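## Task

Pull the dark wooden spatula out of the jar holding five utensils (wooden spoon, dark wooden spatula, black nylon turner, red nylon spoon, steel serving spoon) and set it down lying flat on the cutting board. The midpoint of its length must be above the board, and it must not touch the table, the jar or any other utensil. The other four utensils must still be in the jar, and the jar must be standing upright. It only counts if everything stays this way without the robot holding it, so release the spatula and move the hand away at the end.

## Robot and tools

Robot: a single arm carrying a five-finger right hand. The hand point sits 0.05 m in front of the palm, where the index pad would meet the thumb tip in a pinch.

Frames. Results give positions in the scene frame. Its origin is on the table top under the arm base, +z is up, and +y is to the left when facing along +x. Positions are in metres and orientation is a wxyz quaternion. The base may be slightly tilted, and the reported position gets less accurate at long reach. The hand point has its own axes. +z runs along the straight fingers, +y points out of the palm, and +x runs across the palm away from the thumb, toward the little finger. Straight fingers extend 0.06-0.07 m past the point along +z. Across the palm the hand reaches 0.08 m on the little-finger side. On the thumb side it reaches 0.02 m when the thumb is turned fully in front of the palm, and up to 0.09 m otherwise. A wrist bracket on the little-finger side can collide with things: it sits 0.03 m beyond the point along +y and 0.11 m out across the palm.

The row. Every motion uses one row of 14 numbers, each in [-1, 1], in this order: dx, dy, dz, rx, ry, rz, little, ring, middle, index, thumb_bend, thumb_turn, force_limit, speed. The first six are an offset, not a pose. They are expressed in the hand point's own axes and measured from the hand pose in the most recent result that reports it. Before any result in the scene shows it, and for the second or later call within one reply, they are measured from wherever the robot is when the action begins. A value of 1.0 equals 0.6 m or 180 degrees. rx, ry, rz form a single rotation vector. All-zero offsets are not a pause: they pull the hand back to that reference pose. The six hand values are absolute targets. For the fingers and thumb_bend, +1 is straight/open and -1 is fully curled. For thumb_turn, +1 puts the thumb beside the palm and -1 puts it opposite the fingers. A pinch is roughly index -0.22, thumb_bend -0.75, thumb_turn -0.57. force_limit sets where a closing motor stops: it scales linearly from about 0 N at -1 to 10 N at +1 at the fingertip, or 15 N for the two thumb motors. It has no effect on opening. speed scales from near zero at -1 to full at +1, and at full speed a finger's complete travel takes 0.6 s.

Tools.
- execute_actions: the argument actions is a list holding at most one item. An empty list just reports the state. The item {"rows": [...], "steps": n} applies up to 15 rows, one per control step of 1/30 s (n at most 15, default 15). If there are fewer rows than steps, the last row repeats. Every row uses the same reference pose. The item {"steps": n} with no rows is a wait of up to 300 steps, counted from the previous result, so your reply time uses part of it. Optional pictures (true/false) turns camera images on or off.
- move: target is one 14-number row, read the same way. The hand point follows a straight path toward that offset pose, lasting 0.5-10 s, and turns the shorter way. speed is in m/s, from 0.002 to 0.5, default 0.25, and turning is capped at twice that value in rad/s. The optional stop_force, 9-40 N, ends the path when the wrist sensor measures that much added resistance along the line to the target. The hand then backs up two steps and holds. It is only accepted after the scene has run 0.2 s, it is unreliable on moves that rotate, and you should omit it when pulling away from something you are pressing on. The path does not avoid obstacles. The result adds a move: line whose ending is one of done, off_target, moving, held, fault or contact. It also gives the limits that acted (paced means the pose was clipped, held means some steps were blocked) and the distance from the target.
- wait: seconds, 0 to 10. Nothing new is commanded during it.
- zoom_image: camera (cam_high, cam_low or cam_wrist) and region [x0, y0, x1, y1] in pixels, no larger than 504x504. Each image is 896x504.
- show_instructions: shows the reference images.
- finished_scene: scene, 1 or 2. Ends that scene for good and reports whether the task succeeded.

Motion behaviour. Each step the commanded pose is clipped to within 100 mm and 16 degrees of the measured pose, and the arm trails commands by about 0.17 s. Position takes priority over orientation. After an action the arm continues only to its last clipped pose, so check the result and send the remainder. A Hand target line shows where the controller is currently heading.

Reading results. The state line gives the hand pose and its velocities. Wrist force and Wrist torque are reported in the hand point's axes. Expect offsets of up to about 4 N, noise of about 2.4 N, and saturation near 50 N. "no reading" is normal at the start. HELD flags steps that were not sent, and "pose unreachable" means the clearance check changed or blocked the command. hand_measured, hand_stopped_by (moving, target, force, stalled, fault) and hand_load_n each list six values in motor order. A grip that has slipped shows as loads dropping toward 0.

Gripping. With the thumb turned fully opposite the fingers, the hand can wrap around objects 0.035-0.08 m across, and the object then rests against the palm. Turn the thumb before you reach the object. A motor only moves when its target changes by 0.01 or more. It then locks and holds at least 15 N. Close at speed -0.9 or lower if you want a gentle grip. To squeeze harder, raise force_limit and send a target further closed. To loosen, send a target more open than measured.

Things to avoid. Do not push anything off the table, drop the utensil, slam into things, or press hard. The arm is stiff, so aiming even slightly past a firm contact can trigger a fault. A joint torque at its limit (wrist joints 25.7 N m, others 138 N m, and held weight counts) or 150 N of external force stops the arm for 10 s. Holding loads heats the motors: a warning appears at 70 °C and the brakes engage at 85 °C. Loose objects may occasionally be nudged by something outside your control.

Each tool is called after "Emit:" by a JSON object that holds its "fn" and its "kwargs".

Reference images:

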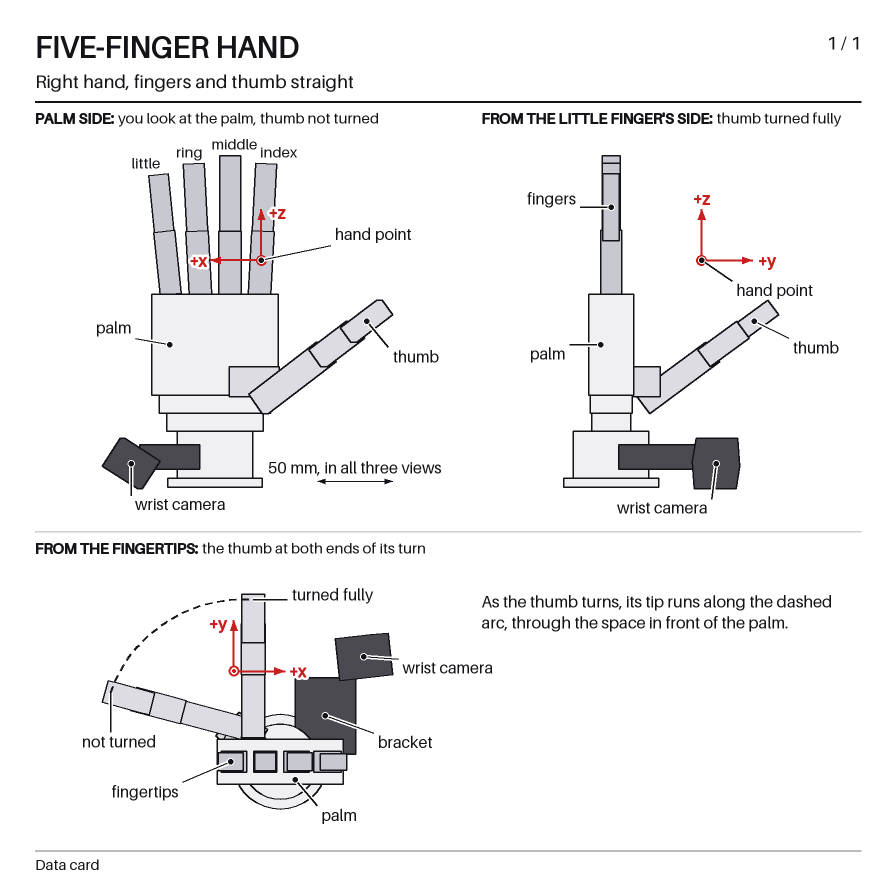

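## Session

I'll start by looking at the current state.

Emit:
{"fn": "execute_actions", "kwargs": {"actions": []}}

Scene clock: 0.00 s of 5600.00 s.
end_effector_position=(+0.3099, -0.2110, +0.3662) hand_measured=(+1.000, +1.000, +1.000, +1.000, +1.000, +1.000) hand_load_n=(+0.0, +0.0, +0.0, +0.0, +0.0, +0.0) hand_stopped_by=(target, target, target, target, target, target) hand_force_limit=0.00 hand_speed=-0.80 end_effector_quat_wxyz=(+0.011, +0.713, +0.699, -0.050) end_effector_velocity=(-0.000, +0.000, +0.000) end_effector_angular_velocity=(+0.000, +0.000, -0.001)
Joint positions: [-1.184 -1.627  2.007  1.115  1.544 -1.142]
Joint velocities: [-0.001 -0.001 -0.     0.002  0.    -0.   ]
Motor temperatures (°C, as the motors report them): [16 19 18 26 29 20]
Wrist force (N, on the end effector, along its own x y z axes, offset not removed): no reading
Wrist torque (N m, same axes, about the end effector's origin, offset not removed): no reading
Hand target: +0.310, -0.211, +0.366; +0.011, +0.713, +0.699, -0.050

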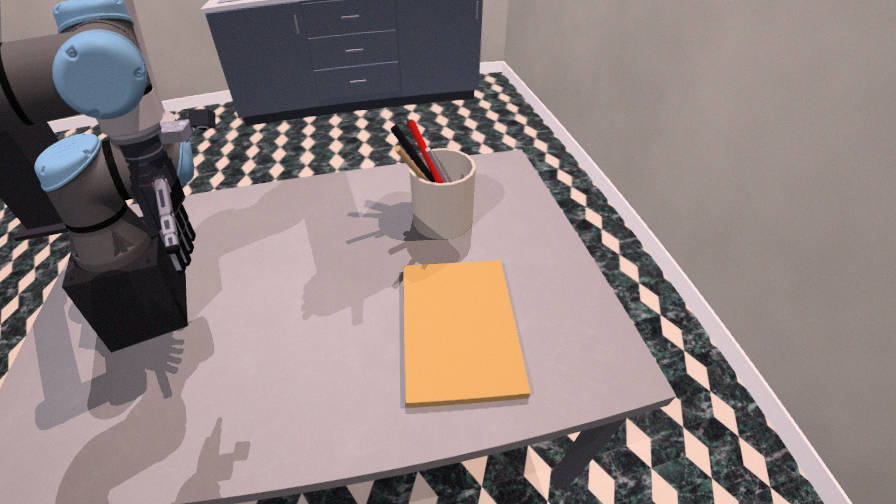

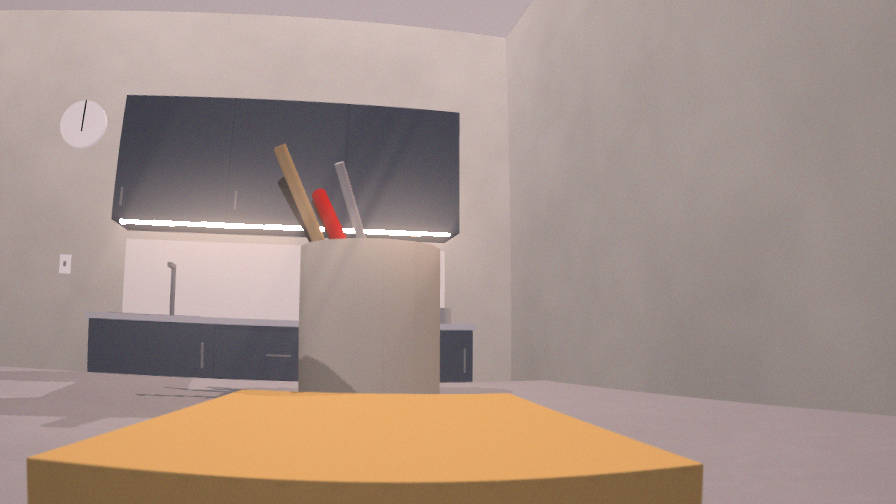

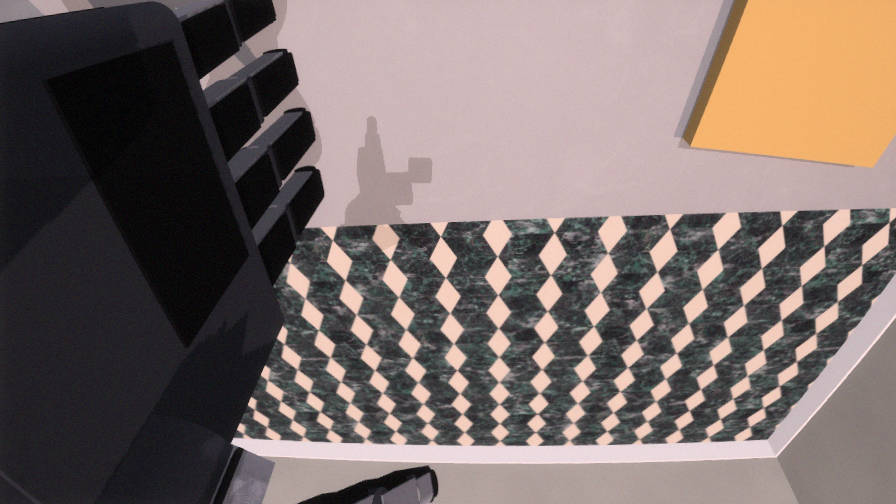

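Emit:
{"fn": "zoom_image", "kwargs": {"camera": "cam_high", "region": [370, 100, 510, 250]}}

Emit:
{"fn": "zoom_image", "kwargs": {"camera": "cam_low", "region": [250, 120, 460, 280]}}

Region (370, 100, 510, 250) of cam_high's 896x504 image, scaled by 3.360, with more detail than that image has; it fills the left 470 columns of this view, and the rest is white.

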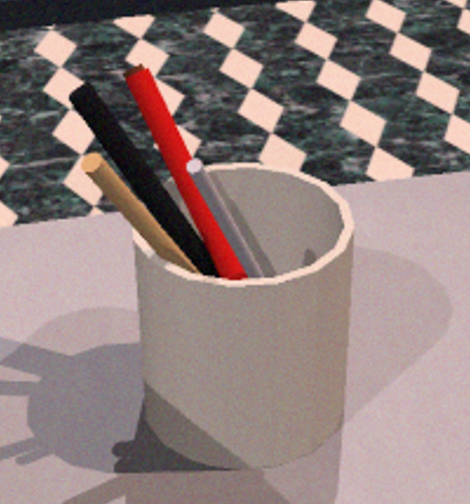

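Region (250, 120, 460, 280) of cam_low's 896x504 image, scaled by 2.400, with more detail than that image has; it fills the top 384 rows of this view, and the rest is white.

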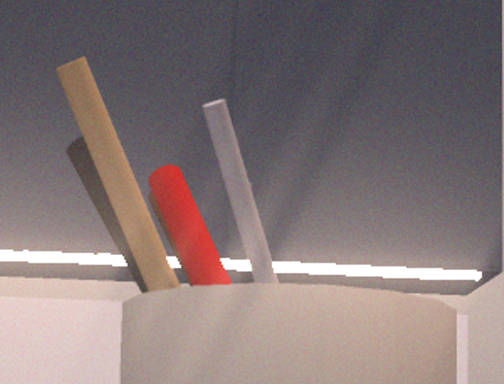

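Emit:
{"fn": "move", "kwargs": {"target": [0.841, 0.257, -0.228, -0.167, 0.028, 0, 0.9, 0.9, 0.9, 0.9, 0.9, 0.9, 0, 0.5], "speed": 0.3}}

Scene clock: 49.60 s of 5600.00 s.
end_effector_position=(+0.4798, +0.2993, +0.4507) hand_measured=(+0.900, +0.900, +0.900, +0.900, +0.900, +0.900) hand_load_n=(+0.0, +0.0, +0.0, +0.0, +0.0, +0.0) hand_stopped_by=(target, target, target, target, target, target) hand_force_limit=0.00 hand_speed=0.50 end_effector_quat_wxyz=(+0.166, +0.687, +0.688, +0.165) end_effector_velocity=(+0.001, +0.001, +0.001) end_effector_angular_velocity=(-0.001, -0.001, -0.002)
Joint positions: [ 0.535 -1.367  1.485  0.931  1.844  0.485]
Joint velocities: [ 0.003  0.003 -0.007  0.004  0.004  0.004]
Motor temperatures (°C, as the motors report them): [16 19 18 26 29 20]
Wrist force (N, on the end effector, along its own x y z axes, offset not removed): [-2.3 0.8 1.9]
Wrist torque (N m, same axes, about the end effector's origin, offset not removed): [-0.08 0.33 -0.06]
Hand target: +0.480, +0.299, +0.451; +0.166, +0.687, +0.688, +0.164
Off the commanded pose: 0.001 m, 0 deg.
After step 90, 44.13 s passed at rest.
move: done

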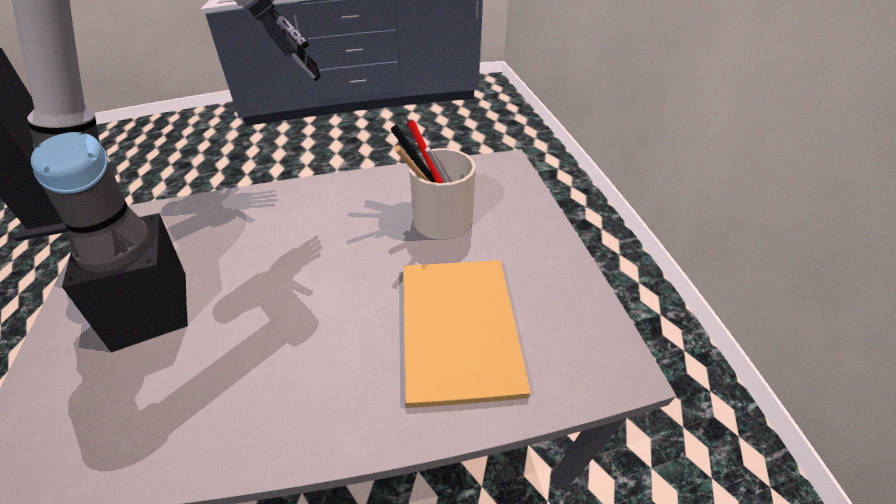

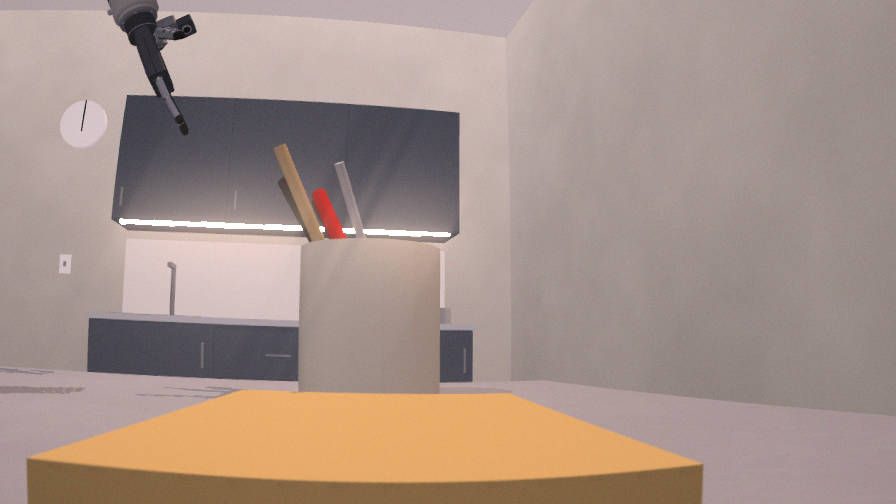

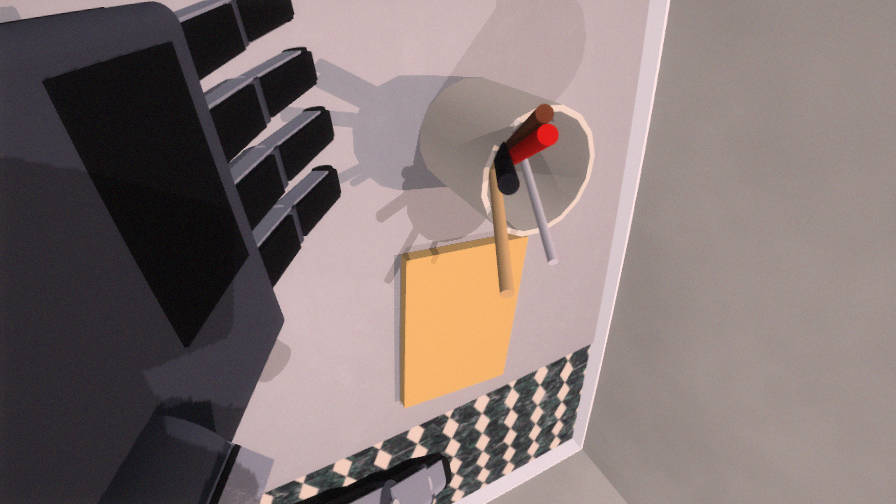

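Emit:
{"fn": "zoom_image", "kwargs": {"camera": "cam_wrist", "region": [440, 70, 640, 310]}}

Region (440, 70, 640, 310) of cam_wrist's 896x504 image, scaled by 2.100, with more detail than that image has.

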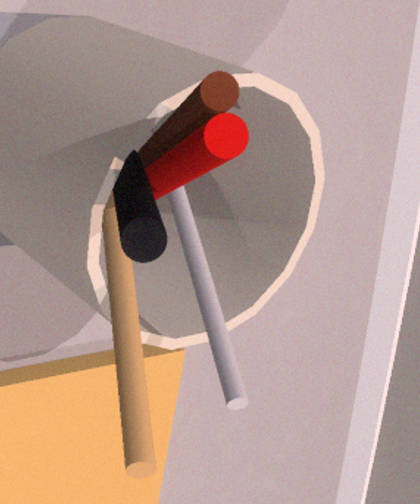

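Emit:
{"fn": "zoom_image", "kwargs": {"camera": "cam_wrist", "region": [380, 220, 620, 430]}}

Emit:
{"fn": "zoom_image", "kwargs": {"camera": "cam_high", "region": [230, 0, 370, 110]}}

Emit:
{"fn": "zoom_image", "kwargs": {"camera": "cam_low", "region": [90, 0, 240, 150]}}

Region (380, 220, 620, 430) of cam_wrist's 896x504 image, scaled by 2.100, with more detail than that image has; it fills the top 441 rows of this view, and the rest is white.

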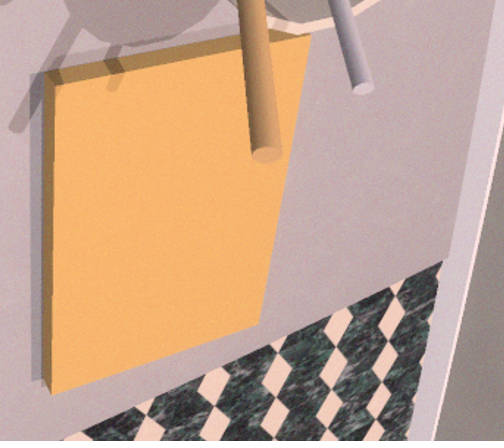

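Region (230, 0, 370, 110) of cam_high's 896x504 image, scaled by 3.600, with more detail than that image has; it fills the top 396 rows of this view, and the rest is white.

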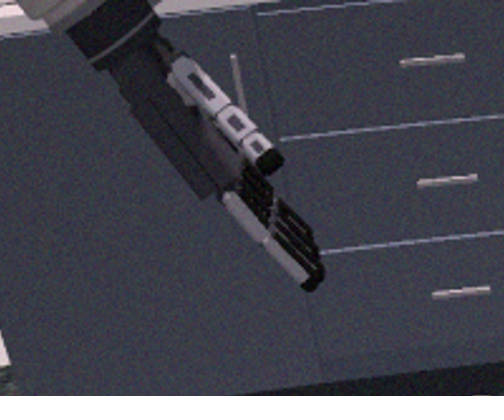

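Region (90, 0, 240, 150) of cam_low's 896x504 image, scaled by 3.360, with more detail than that image has.

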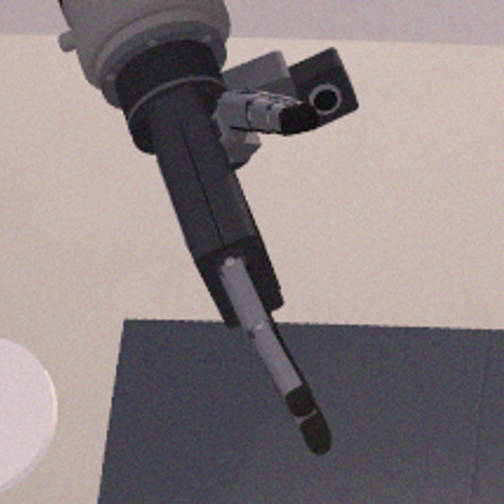

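Emit:
{"fn": "move", "kwargs": {"target": [0.0312, 0.0873, 0.5625, -0.3692, 0.2689, 0.2427, 1, 1, 0.25, 0.25, -0.5, -0.8, 0, 0.5], "speed": 0.3}}

Scene clock: 172.87 s of 5600.00 s.
end_effector_position=(+0.6795, +0.3180, +0.1738) hand_measured=(+1.000, +1.000, +0.250, +0.250, -0.500, -0.800) hand_load_n=(+0.0, +0.0, +0.0, +0.0, +0.0, +0.0) hand_stopped_by=(target, target, target, target, target, target) hand_force_limit=0.00 hand_speed=0.50 end_effector_quat_wxyz=(+0.154, +0.559, +0.216, +0.785) end_effector_velocity=(+0.001, -0.000, -0.002) end_effector_angular_velocity=(+0.003, -0.005, -0.002)
Joint positions: [ 0.405 -0.603  1.769 -1.576  1.801  0.917]
Joint velocities: [-0.     0.008 -0.007 -0.007  0.002 -0.   ]
Motor temperatures (°C, as the motors report them): [16 19 18 26 29 20]
Wrist force (N, on the end effector, along its own x y z axes, offset not removed): [-0.8 -0.1 1.7]
Wrist torque (N m, same axes, about the end effector's origin, offset not removed): [-0.25 0.05 0.06]
Hand target: +0.680, +0.318, +0.174; +0.154, +0.559, +0.216, +0.785
Off the commanded pose: 0.000 m, 0 deg.
After step 90, 117.00 s passed at rest.
move: done

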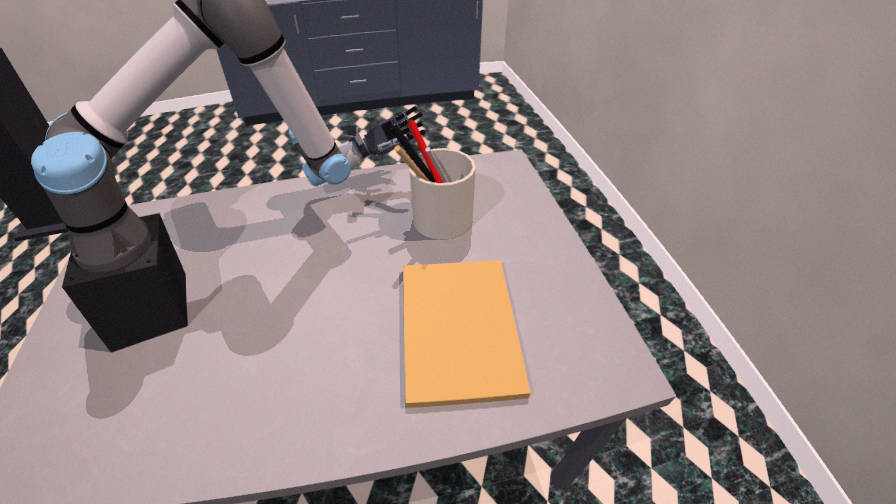

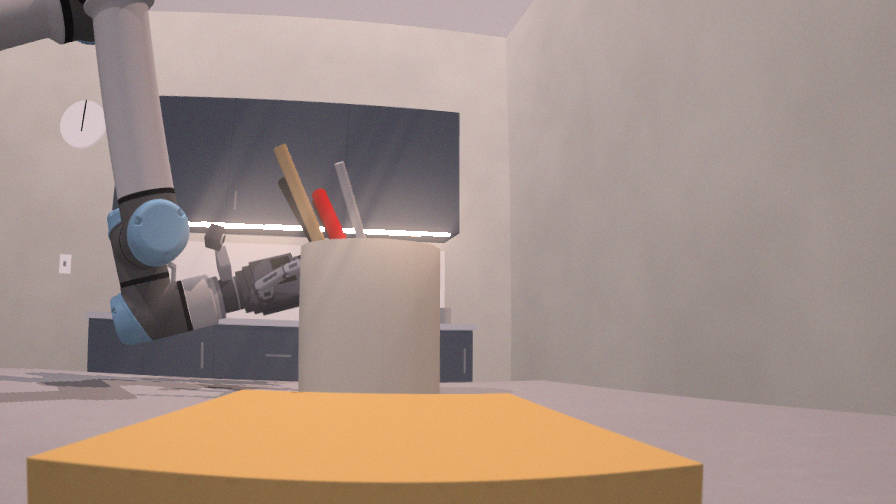

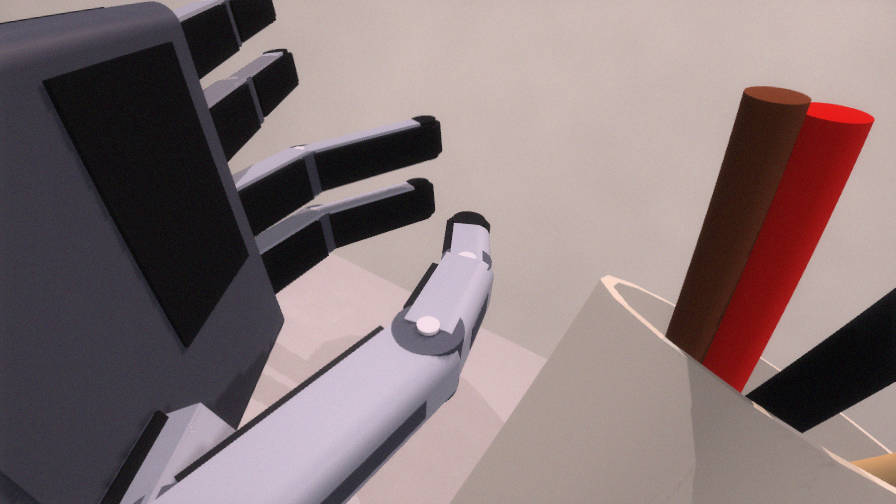

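Emit:
{"fn": "move", "kwargs": {"target": [0, 0.075, 0, 0, 0, 0, 1, 1, 0.25, 0.25, -0.5, -0.8, 0, 0.5], "speed": 0.1}}

Scene clock: 193.13 s of 5600.00 s.
end_effector_position=(+0.6795, +0.2795, +0.1967) hand_measured=(+1.000, +1.000, +0.250, +0.250, -0.500, -0.800) hand_load_n=(+0.0, +0.0, +0.0, +0.0, +0.0, +0.0) hand_stopped_by=(target, target, target, target, target, target) hand_force_limit=0.00 hand_speed=0.50 end_effector_quat_wxyz=(+0.154, +0.559, +0.216, +0.785) end_effector_velocity=(-0.000, -0.001, +0.001) end_effector_angular_velocity=(+0.000, -0.000, +0.001)
Joint positions: [ 0.338 -0.676  1.861 -1.59   1.74   0.944]
Joint velocities: [-0.002 -0.004  0.004 -0.    -0.003  0.001]
Motor temperatures (°C, as the motors report them): [16 19 18 26 29 20]
Wrist force (N, on the end effector, along its own x y z axes, offset not removed): [-2.5 -1.9 -0.8]
Wrist torque (N m, same axes, about the end effector's origin, offset not removed): [-0.34 0.43 -0.10]
Hand target: +0.680, +0.279, +0.197; +0.154, +0.559, +0.216, +0.785
Off the commanded pose: 0.000 m, 0 deg.
After step 90, 16.37 s passed at rest.
move: done

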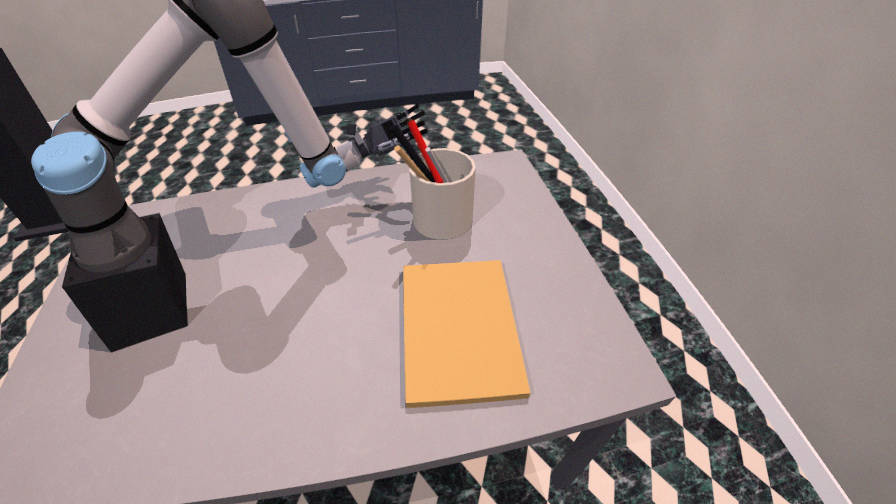

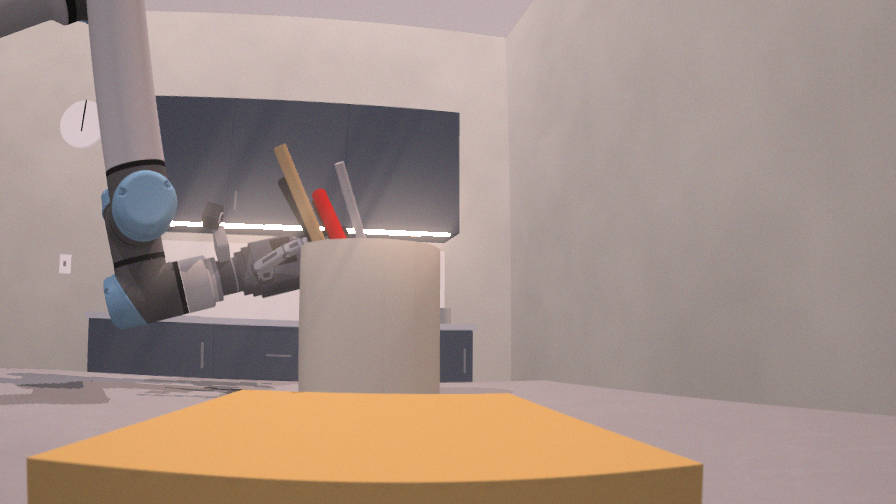

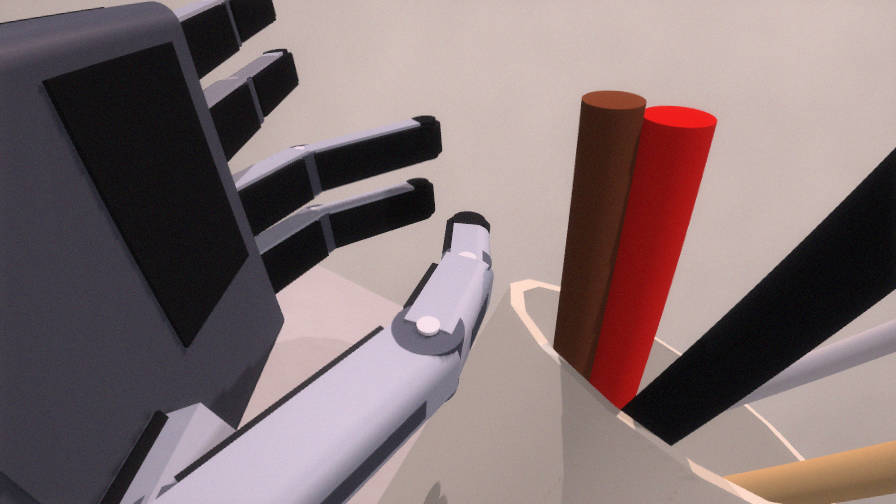

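Emit:
{"fn": "zoom_image", "kwargs": {"camera": "cam_high", "region": [350, 90, 470, 190]}}

Region (350, 90, 470, 190) of cam_high's 896x504 image, scaled by 4.200, with more detail than that image has.

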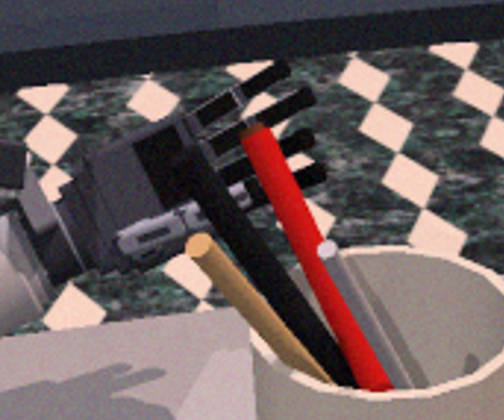

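Emit:
{"fn": "move", "kwargs": {"target": [0, 0.042, -0.022, 0, 0, 0, 1, 1, 0.25, 0.25, -0.73, -0.8, 0, 0.5], "speed": 0.08}}

Emit:
{"fn": "zoom_image", "kwargs": {"camera": "cam_high", "region": [360, 90, 460, 180]}}

Scene clock: 211.00 s of 5600.00 s.
end_effector_position=(+0.6671, +0.2558, +0.2059) hand_measured=(+1.000, +1.000, +0.250, +0.250, -0.730, -0.800) hand_load_n=(+0.0, +0.0, +0.0, +0.0, +0.0, +0.0) hand_stopped_by=(target, target, target, target, target, target) hand_force_limit=0.00 hand_speed=0.50 end_effector_quat_wxyz=(+0.154, +0.559, +0.216, +0.785) end_effector_velocity=(-0.001, -0.002, +0.001) end_effector_angular_velocity=(-0.001, -0.001, -0.001)
Joint positions: [ 0.302 -0.715  1.94  -1.627  1.707  0.958]
Joint velocities: [-0.003 -0.002  0.004 -0.003 -0.002  0.   ]
Motor temperatures (°C, as the motors report them): [16 19 18 26 29 20]
Wrist force (N, on the end effector, along its own x y z axes, offset not removed): [-1.4 0.7 2.3]
Wrist torque (N m, same axes, about the end effector's origin, offset not removed): [-0.08 0.11 -0.06]
Hand target: +0.667, +0.256, +0.206; +0.154, +0.559, +0.216, +0.785
Off the commanded pose: 0.000 m, 0 deg.
After step 90, 14.00 s passed at rest.
move: done

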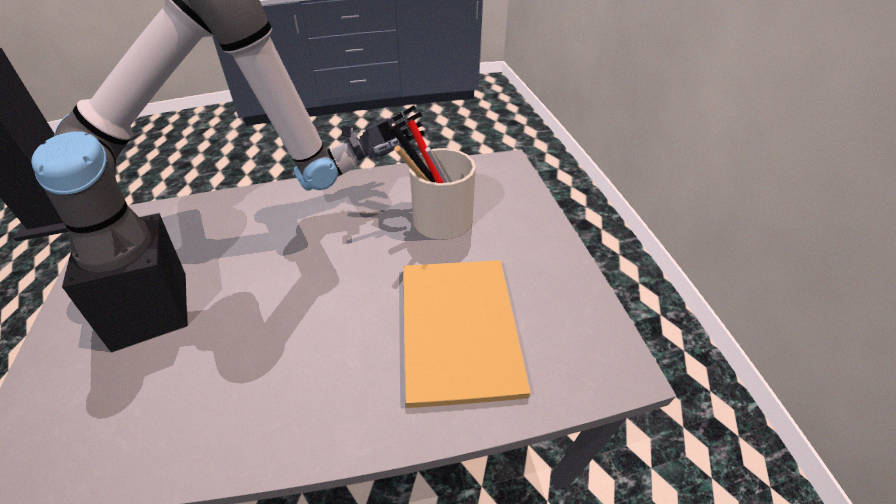

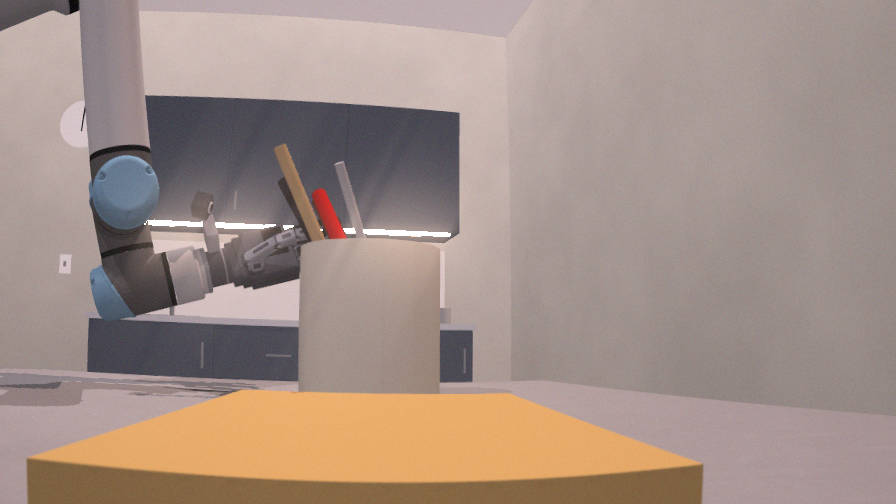

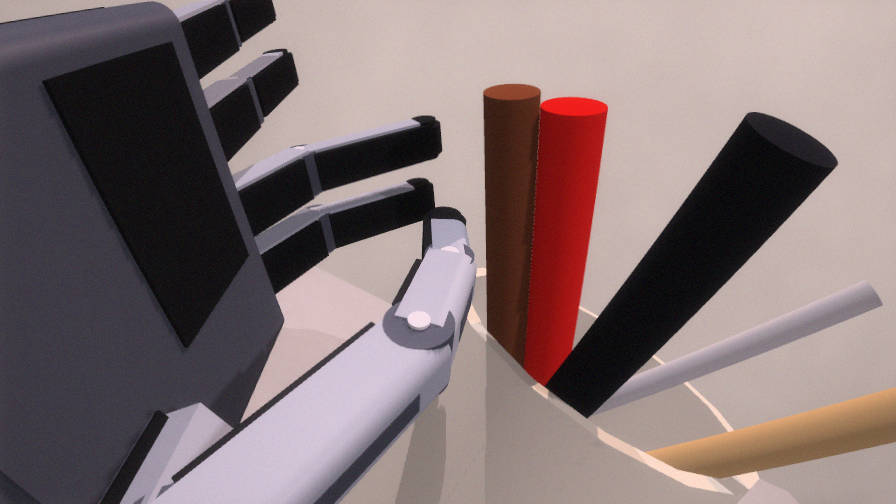

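Region (360, 90, 460, 180) of cam_high's 896x504 image, scaled by 5.040, with more detail than that image has; it fills the top 454 rows of this view, and the rest is white.

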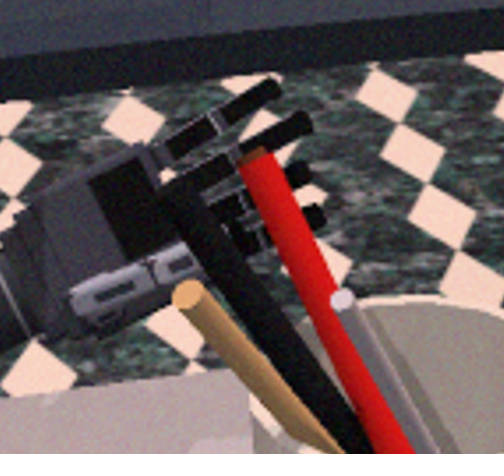

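Emit:
{"fn": "move", "kwargs": {"target": [0, 0.04, 0, 0, 0, 0, 1, 1, 0.25, 0.25, -0.73, -0.8, 0, 0.5], "speed": 0.05}}

Emit:
{"fn": "zoom_image", "kwargs": {"camera": "cam_low", "region": [230, 150, 390, 280]}}

Scene clock: 223.37 s of 5600.00 s.
end_effector_position=(+0.6671, +0.2353, +0.2181) hand_measured=(+1.000, +1.000, +0.250, +0.250, -0.730, -0.800) hand_load_n=(+0.0, +0.0, +0.0, +0.0, +0.0, +0.0) hand_stopped_by=(target, target, target, target, target, target) hand_force_limit=0.00 hand_speed=0.50 end_effector_quat_wxyz=(+0.154, +0.559, +0.216, +0.785) end_effector_velocity=(+0.000, -0.002, +0.002) end_effector_angular_velocity=(+0.000, -0.001, +0.000)
Joint positions: [ 0.263 -0.753  1.983 -1.63   1.671  0.974]
Joint velocities: [-0.004 -0.004  0.003 -0.001 -0.004  0.001]
Motor temperatures (°C, as the motors report them): [16 19 18 26 29 20]
Wrist force (N, on the end effector, along its own x y z axes, offset not removed): [-2.2 -0.4 0.3]
Wrist torque (N m, same axes, about the end effector's origin, offset not removed): [-0.13 0.32 -0.06]
Hand target: +0.667, +0.235, +0.218; +0.154, +0.559, +0.216, +0.785
Off the commanded pose: 0.000 m, 0 deg.
After step 90, 8.53 s passed at rest.
move: done

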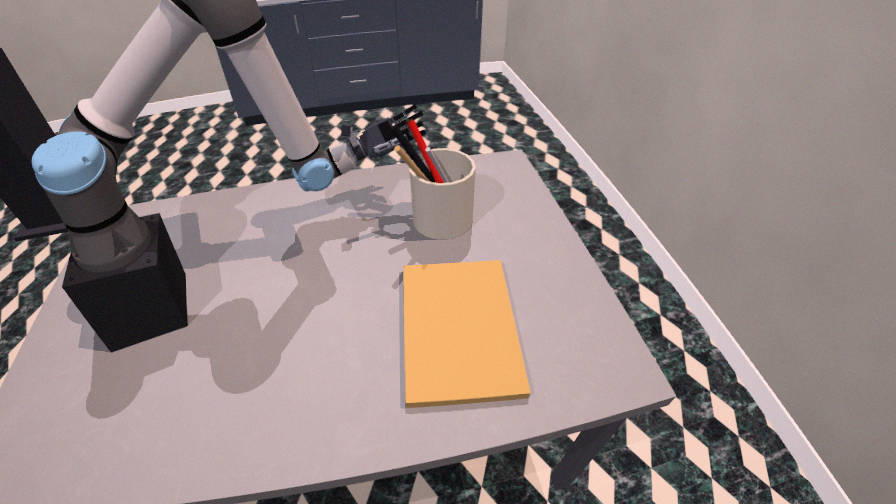

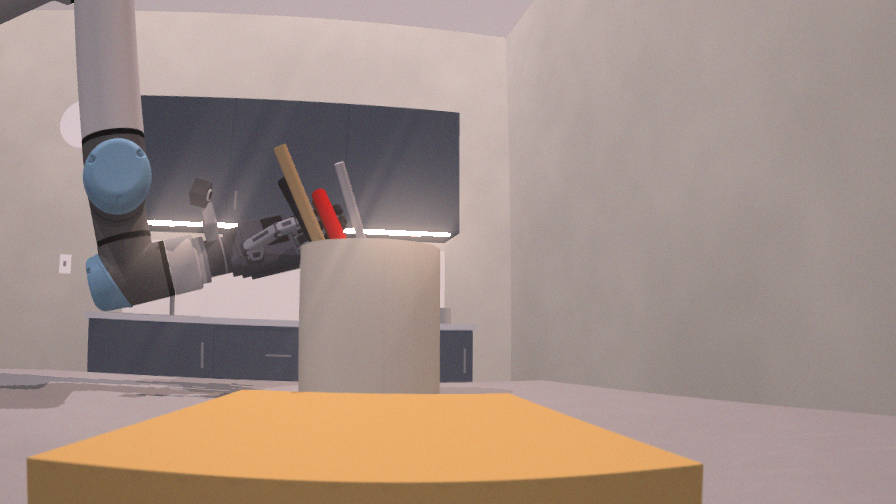

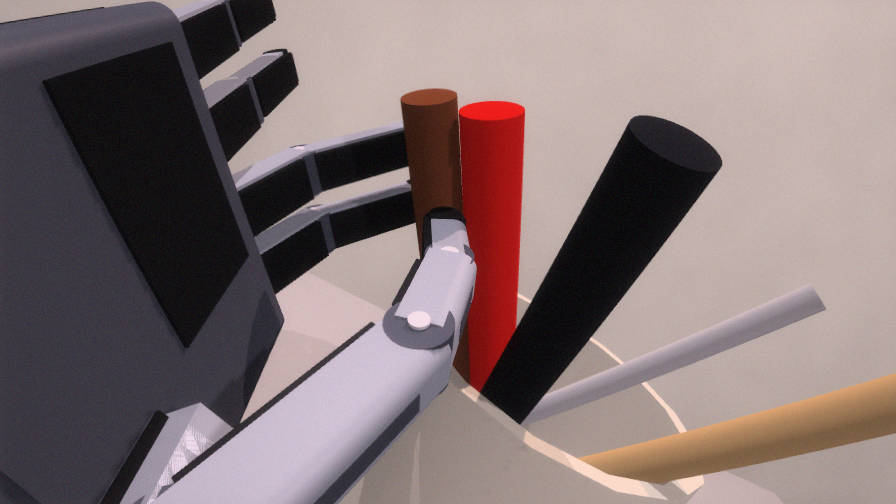

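Region (230, 150, 390, 280) of cam_low's 896x504 image, scaled by 3.150, with more detail than that image has; it fills the top 410 rows of this view, and the rest is white.

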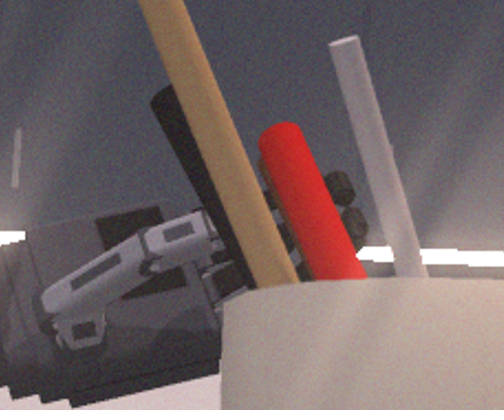

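Emit:
{"fn": "move", "kwargs": {"target": [0, 0.004, 0.005, 0, 0, 0, 1, 1, -0.3, -0.3, -0.73, -0.8, 0.3, -0.85], "speed": 0.02}}

Scene clock: 229.13 s of 5600.00 s.
end_effector_position=(+0.6700, +0.2338, +0.2201) hand_measured=(+1.000, +1.000, -0.004, +0.028, -0.728, -0.800) hand_load_n=(+0.0, +0.0, +8.0, +5.0, +4.0, +0.0) hand_stopped_by=(target, target, force, force, target, target) hand_force_limit=0.30 hand_speed=-0.85 end_effector_quat_wxyz=(+0.154, +0.559, +0.216, +0.785) end_effector_velocity=(+0.000, -0.001, -0.001) end_effector_angular_velocity=(+0.000, +0.001, -0.001)
Joint positions: [ 0.258 -0.758  1.98  -1.622  1.666  0.976]
Joint velocities: [-0.001  0.001  0.    -0.    -0.     0.001]
Motor temperatures (°C, as the motors report them): [16 19 18 26 29 20]
Wrist force (N, on the end effector, along its own x y z axes, offset not removed): [-2.5 -0.2 2.3]
Wrist torque (N m, same axes, about the end effector's origin, offset not removed): [-0.20 0.24 0.01]
Hand target: +0.670, +0.234, +0.220; +0.154, +0.559, +0.216, +0.785
Off the commanded pose: 0.000 m, 0 deg.
After step 90, 1.47 s passed at rest.
move: done

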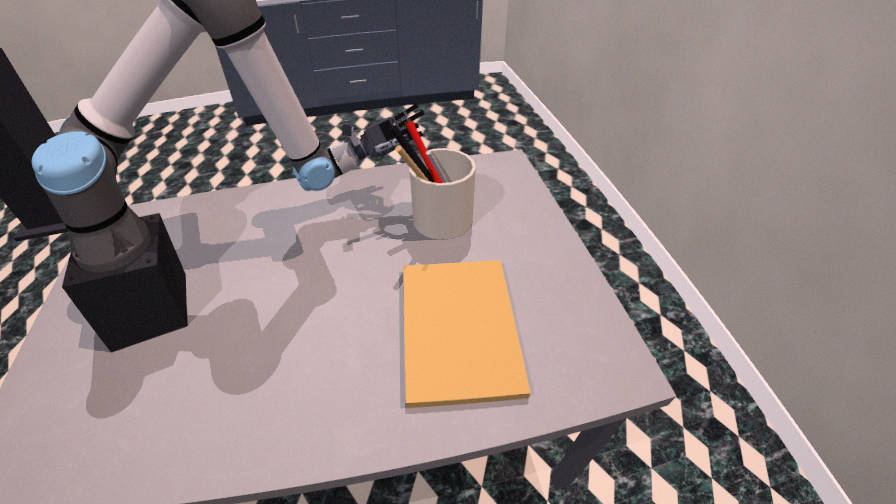

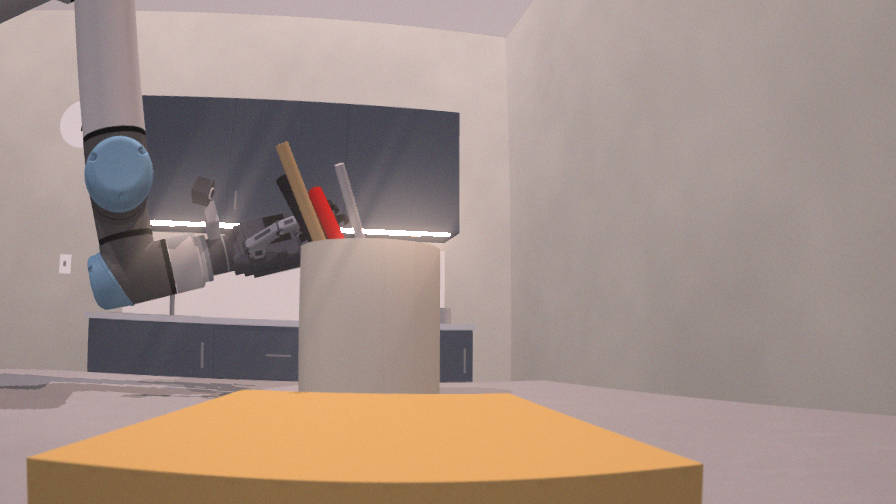

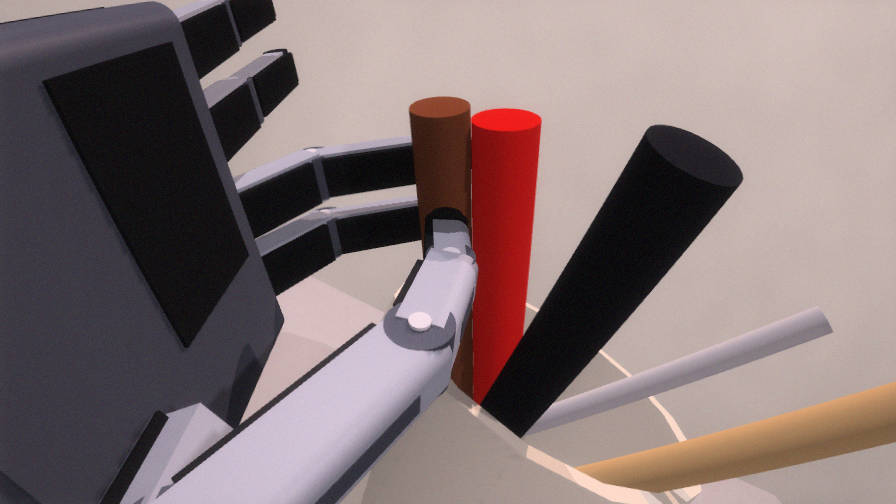

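Emit:
{"fn": "move", "kwargs": {"target": [0.085, 0, 0, 0, 0, 0, 1, 1, -0.3, -0.3, -0.73, -0.8, 0.3, -0.85], "speed": 0.05}}

Scene clock: 234.67 s of 5600.00 s.
end_effector_position=(+0.6533, +0.2583, +0.2614) hand_measured=(+1.000, +1.000, -0.004, +0.028, -0.728, -0.800) hand_load_n=(+0.0, +0.0, +8.0, +3.5, +5.0, +1.0) hand_stopped_by=(target, target, force, force, target, target) hand_force_limit=0.30 hand_speed=-0.85 end_effector_quat_wxyz=(+0.154, +0.559, +0.216, +0.785) end_effector_velocity=(-0.001, +0.000, +0.000) end_effector_angular_velocity=(-0.001, +0.003, -0.001)
Joint positions: [ 0.318 -0.858  2.01  -1.555  1.721  0.952]
Joint velocities: [ 0.002 -0.002  0.001  0.005  0.002 -0.001]
Motor temperatures (°C, as the motors report them): [16 19 18 26 29 20]
Wrist force (N, on the end effector, along its own x y z axes, offset not removed): [-2.7 0.7 1.6]
Wrist torque (N m, same axes, about the end effector's origin, offset not removed): [-0.03 0.04 -0.04]
Hand target: +0.653, +0.258, +0.261; +0.154, +0.559, +0.216, +0.785
Off the commanded pose: 0.000 m, 0 deg.
After step 90, 1.13 s passed at rest.
move: done

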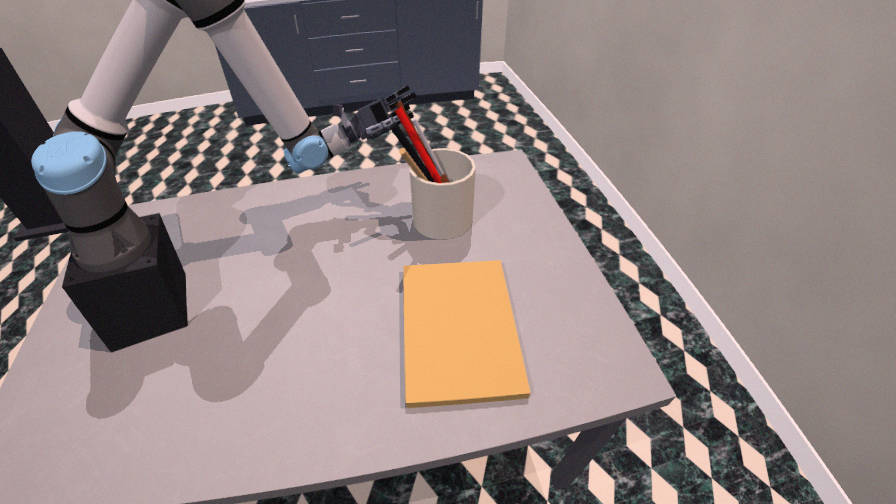

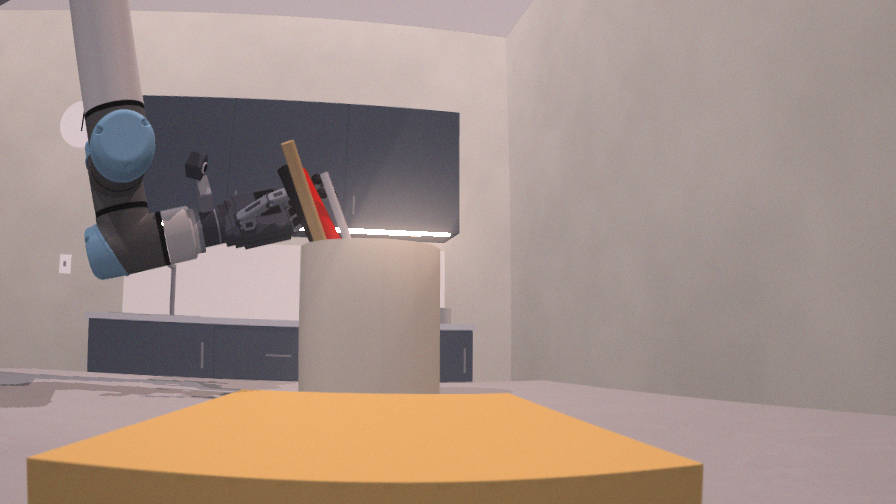

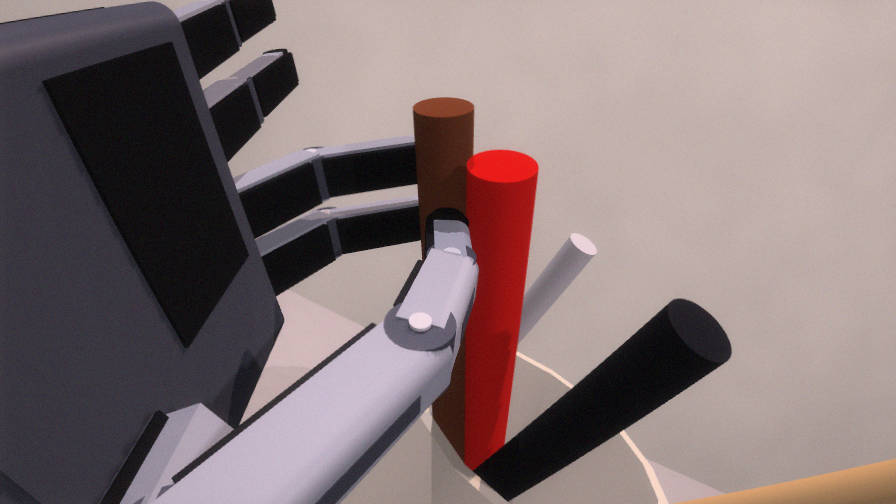

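Emit:
{"fn": "zoom_image", "kwargs": {"camera": "cam_high", "region": [370, 80, 490, 200]}}

Region (370, 80, 490, 200) of cam_high's 896x504 image, scaled by 4.200, with more detail than that image has.

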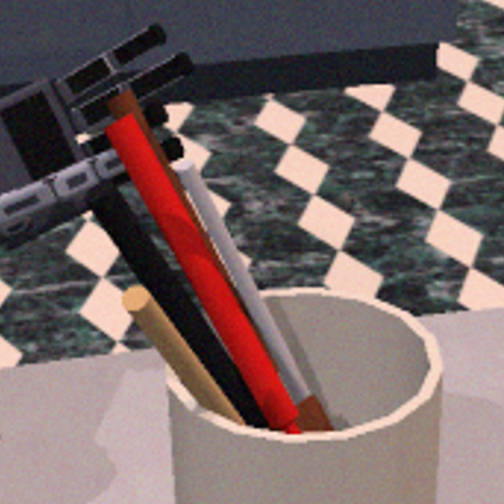

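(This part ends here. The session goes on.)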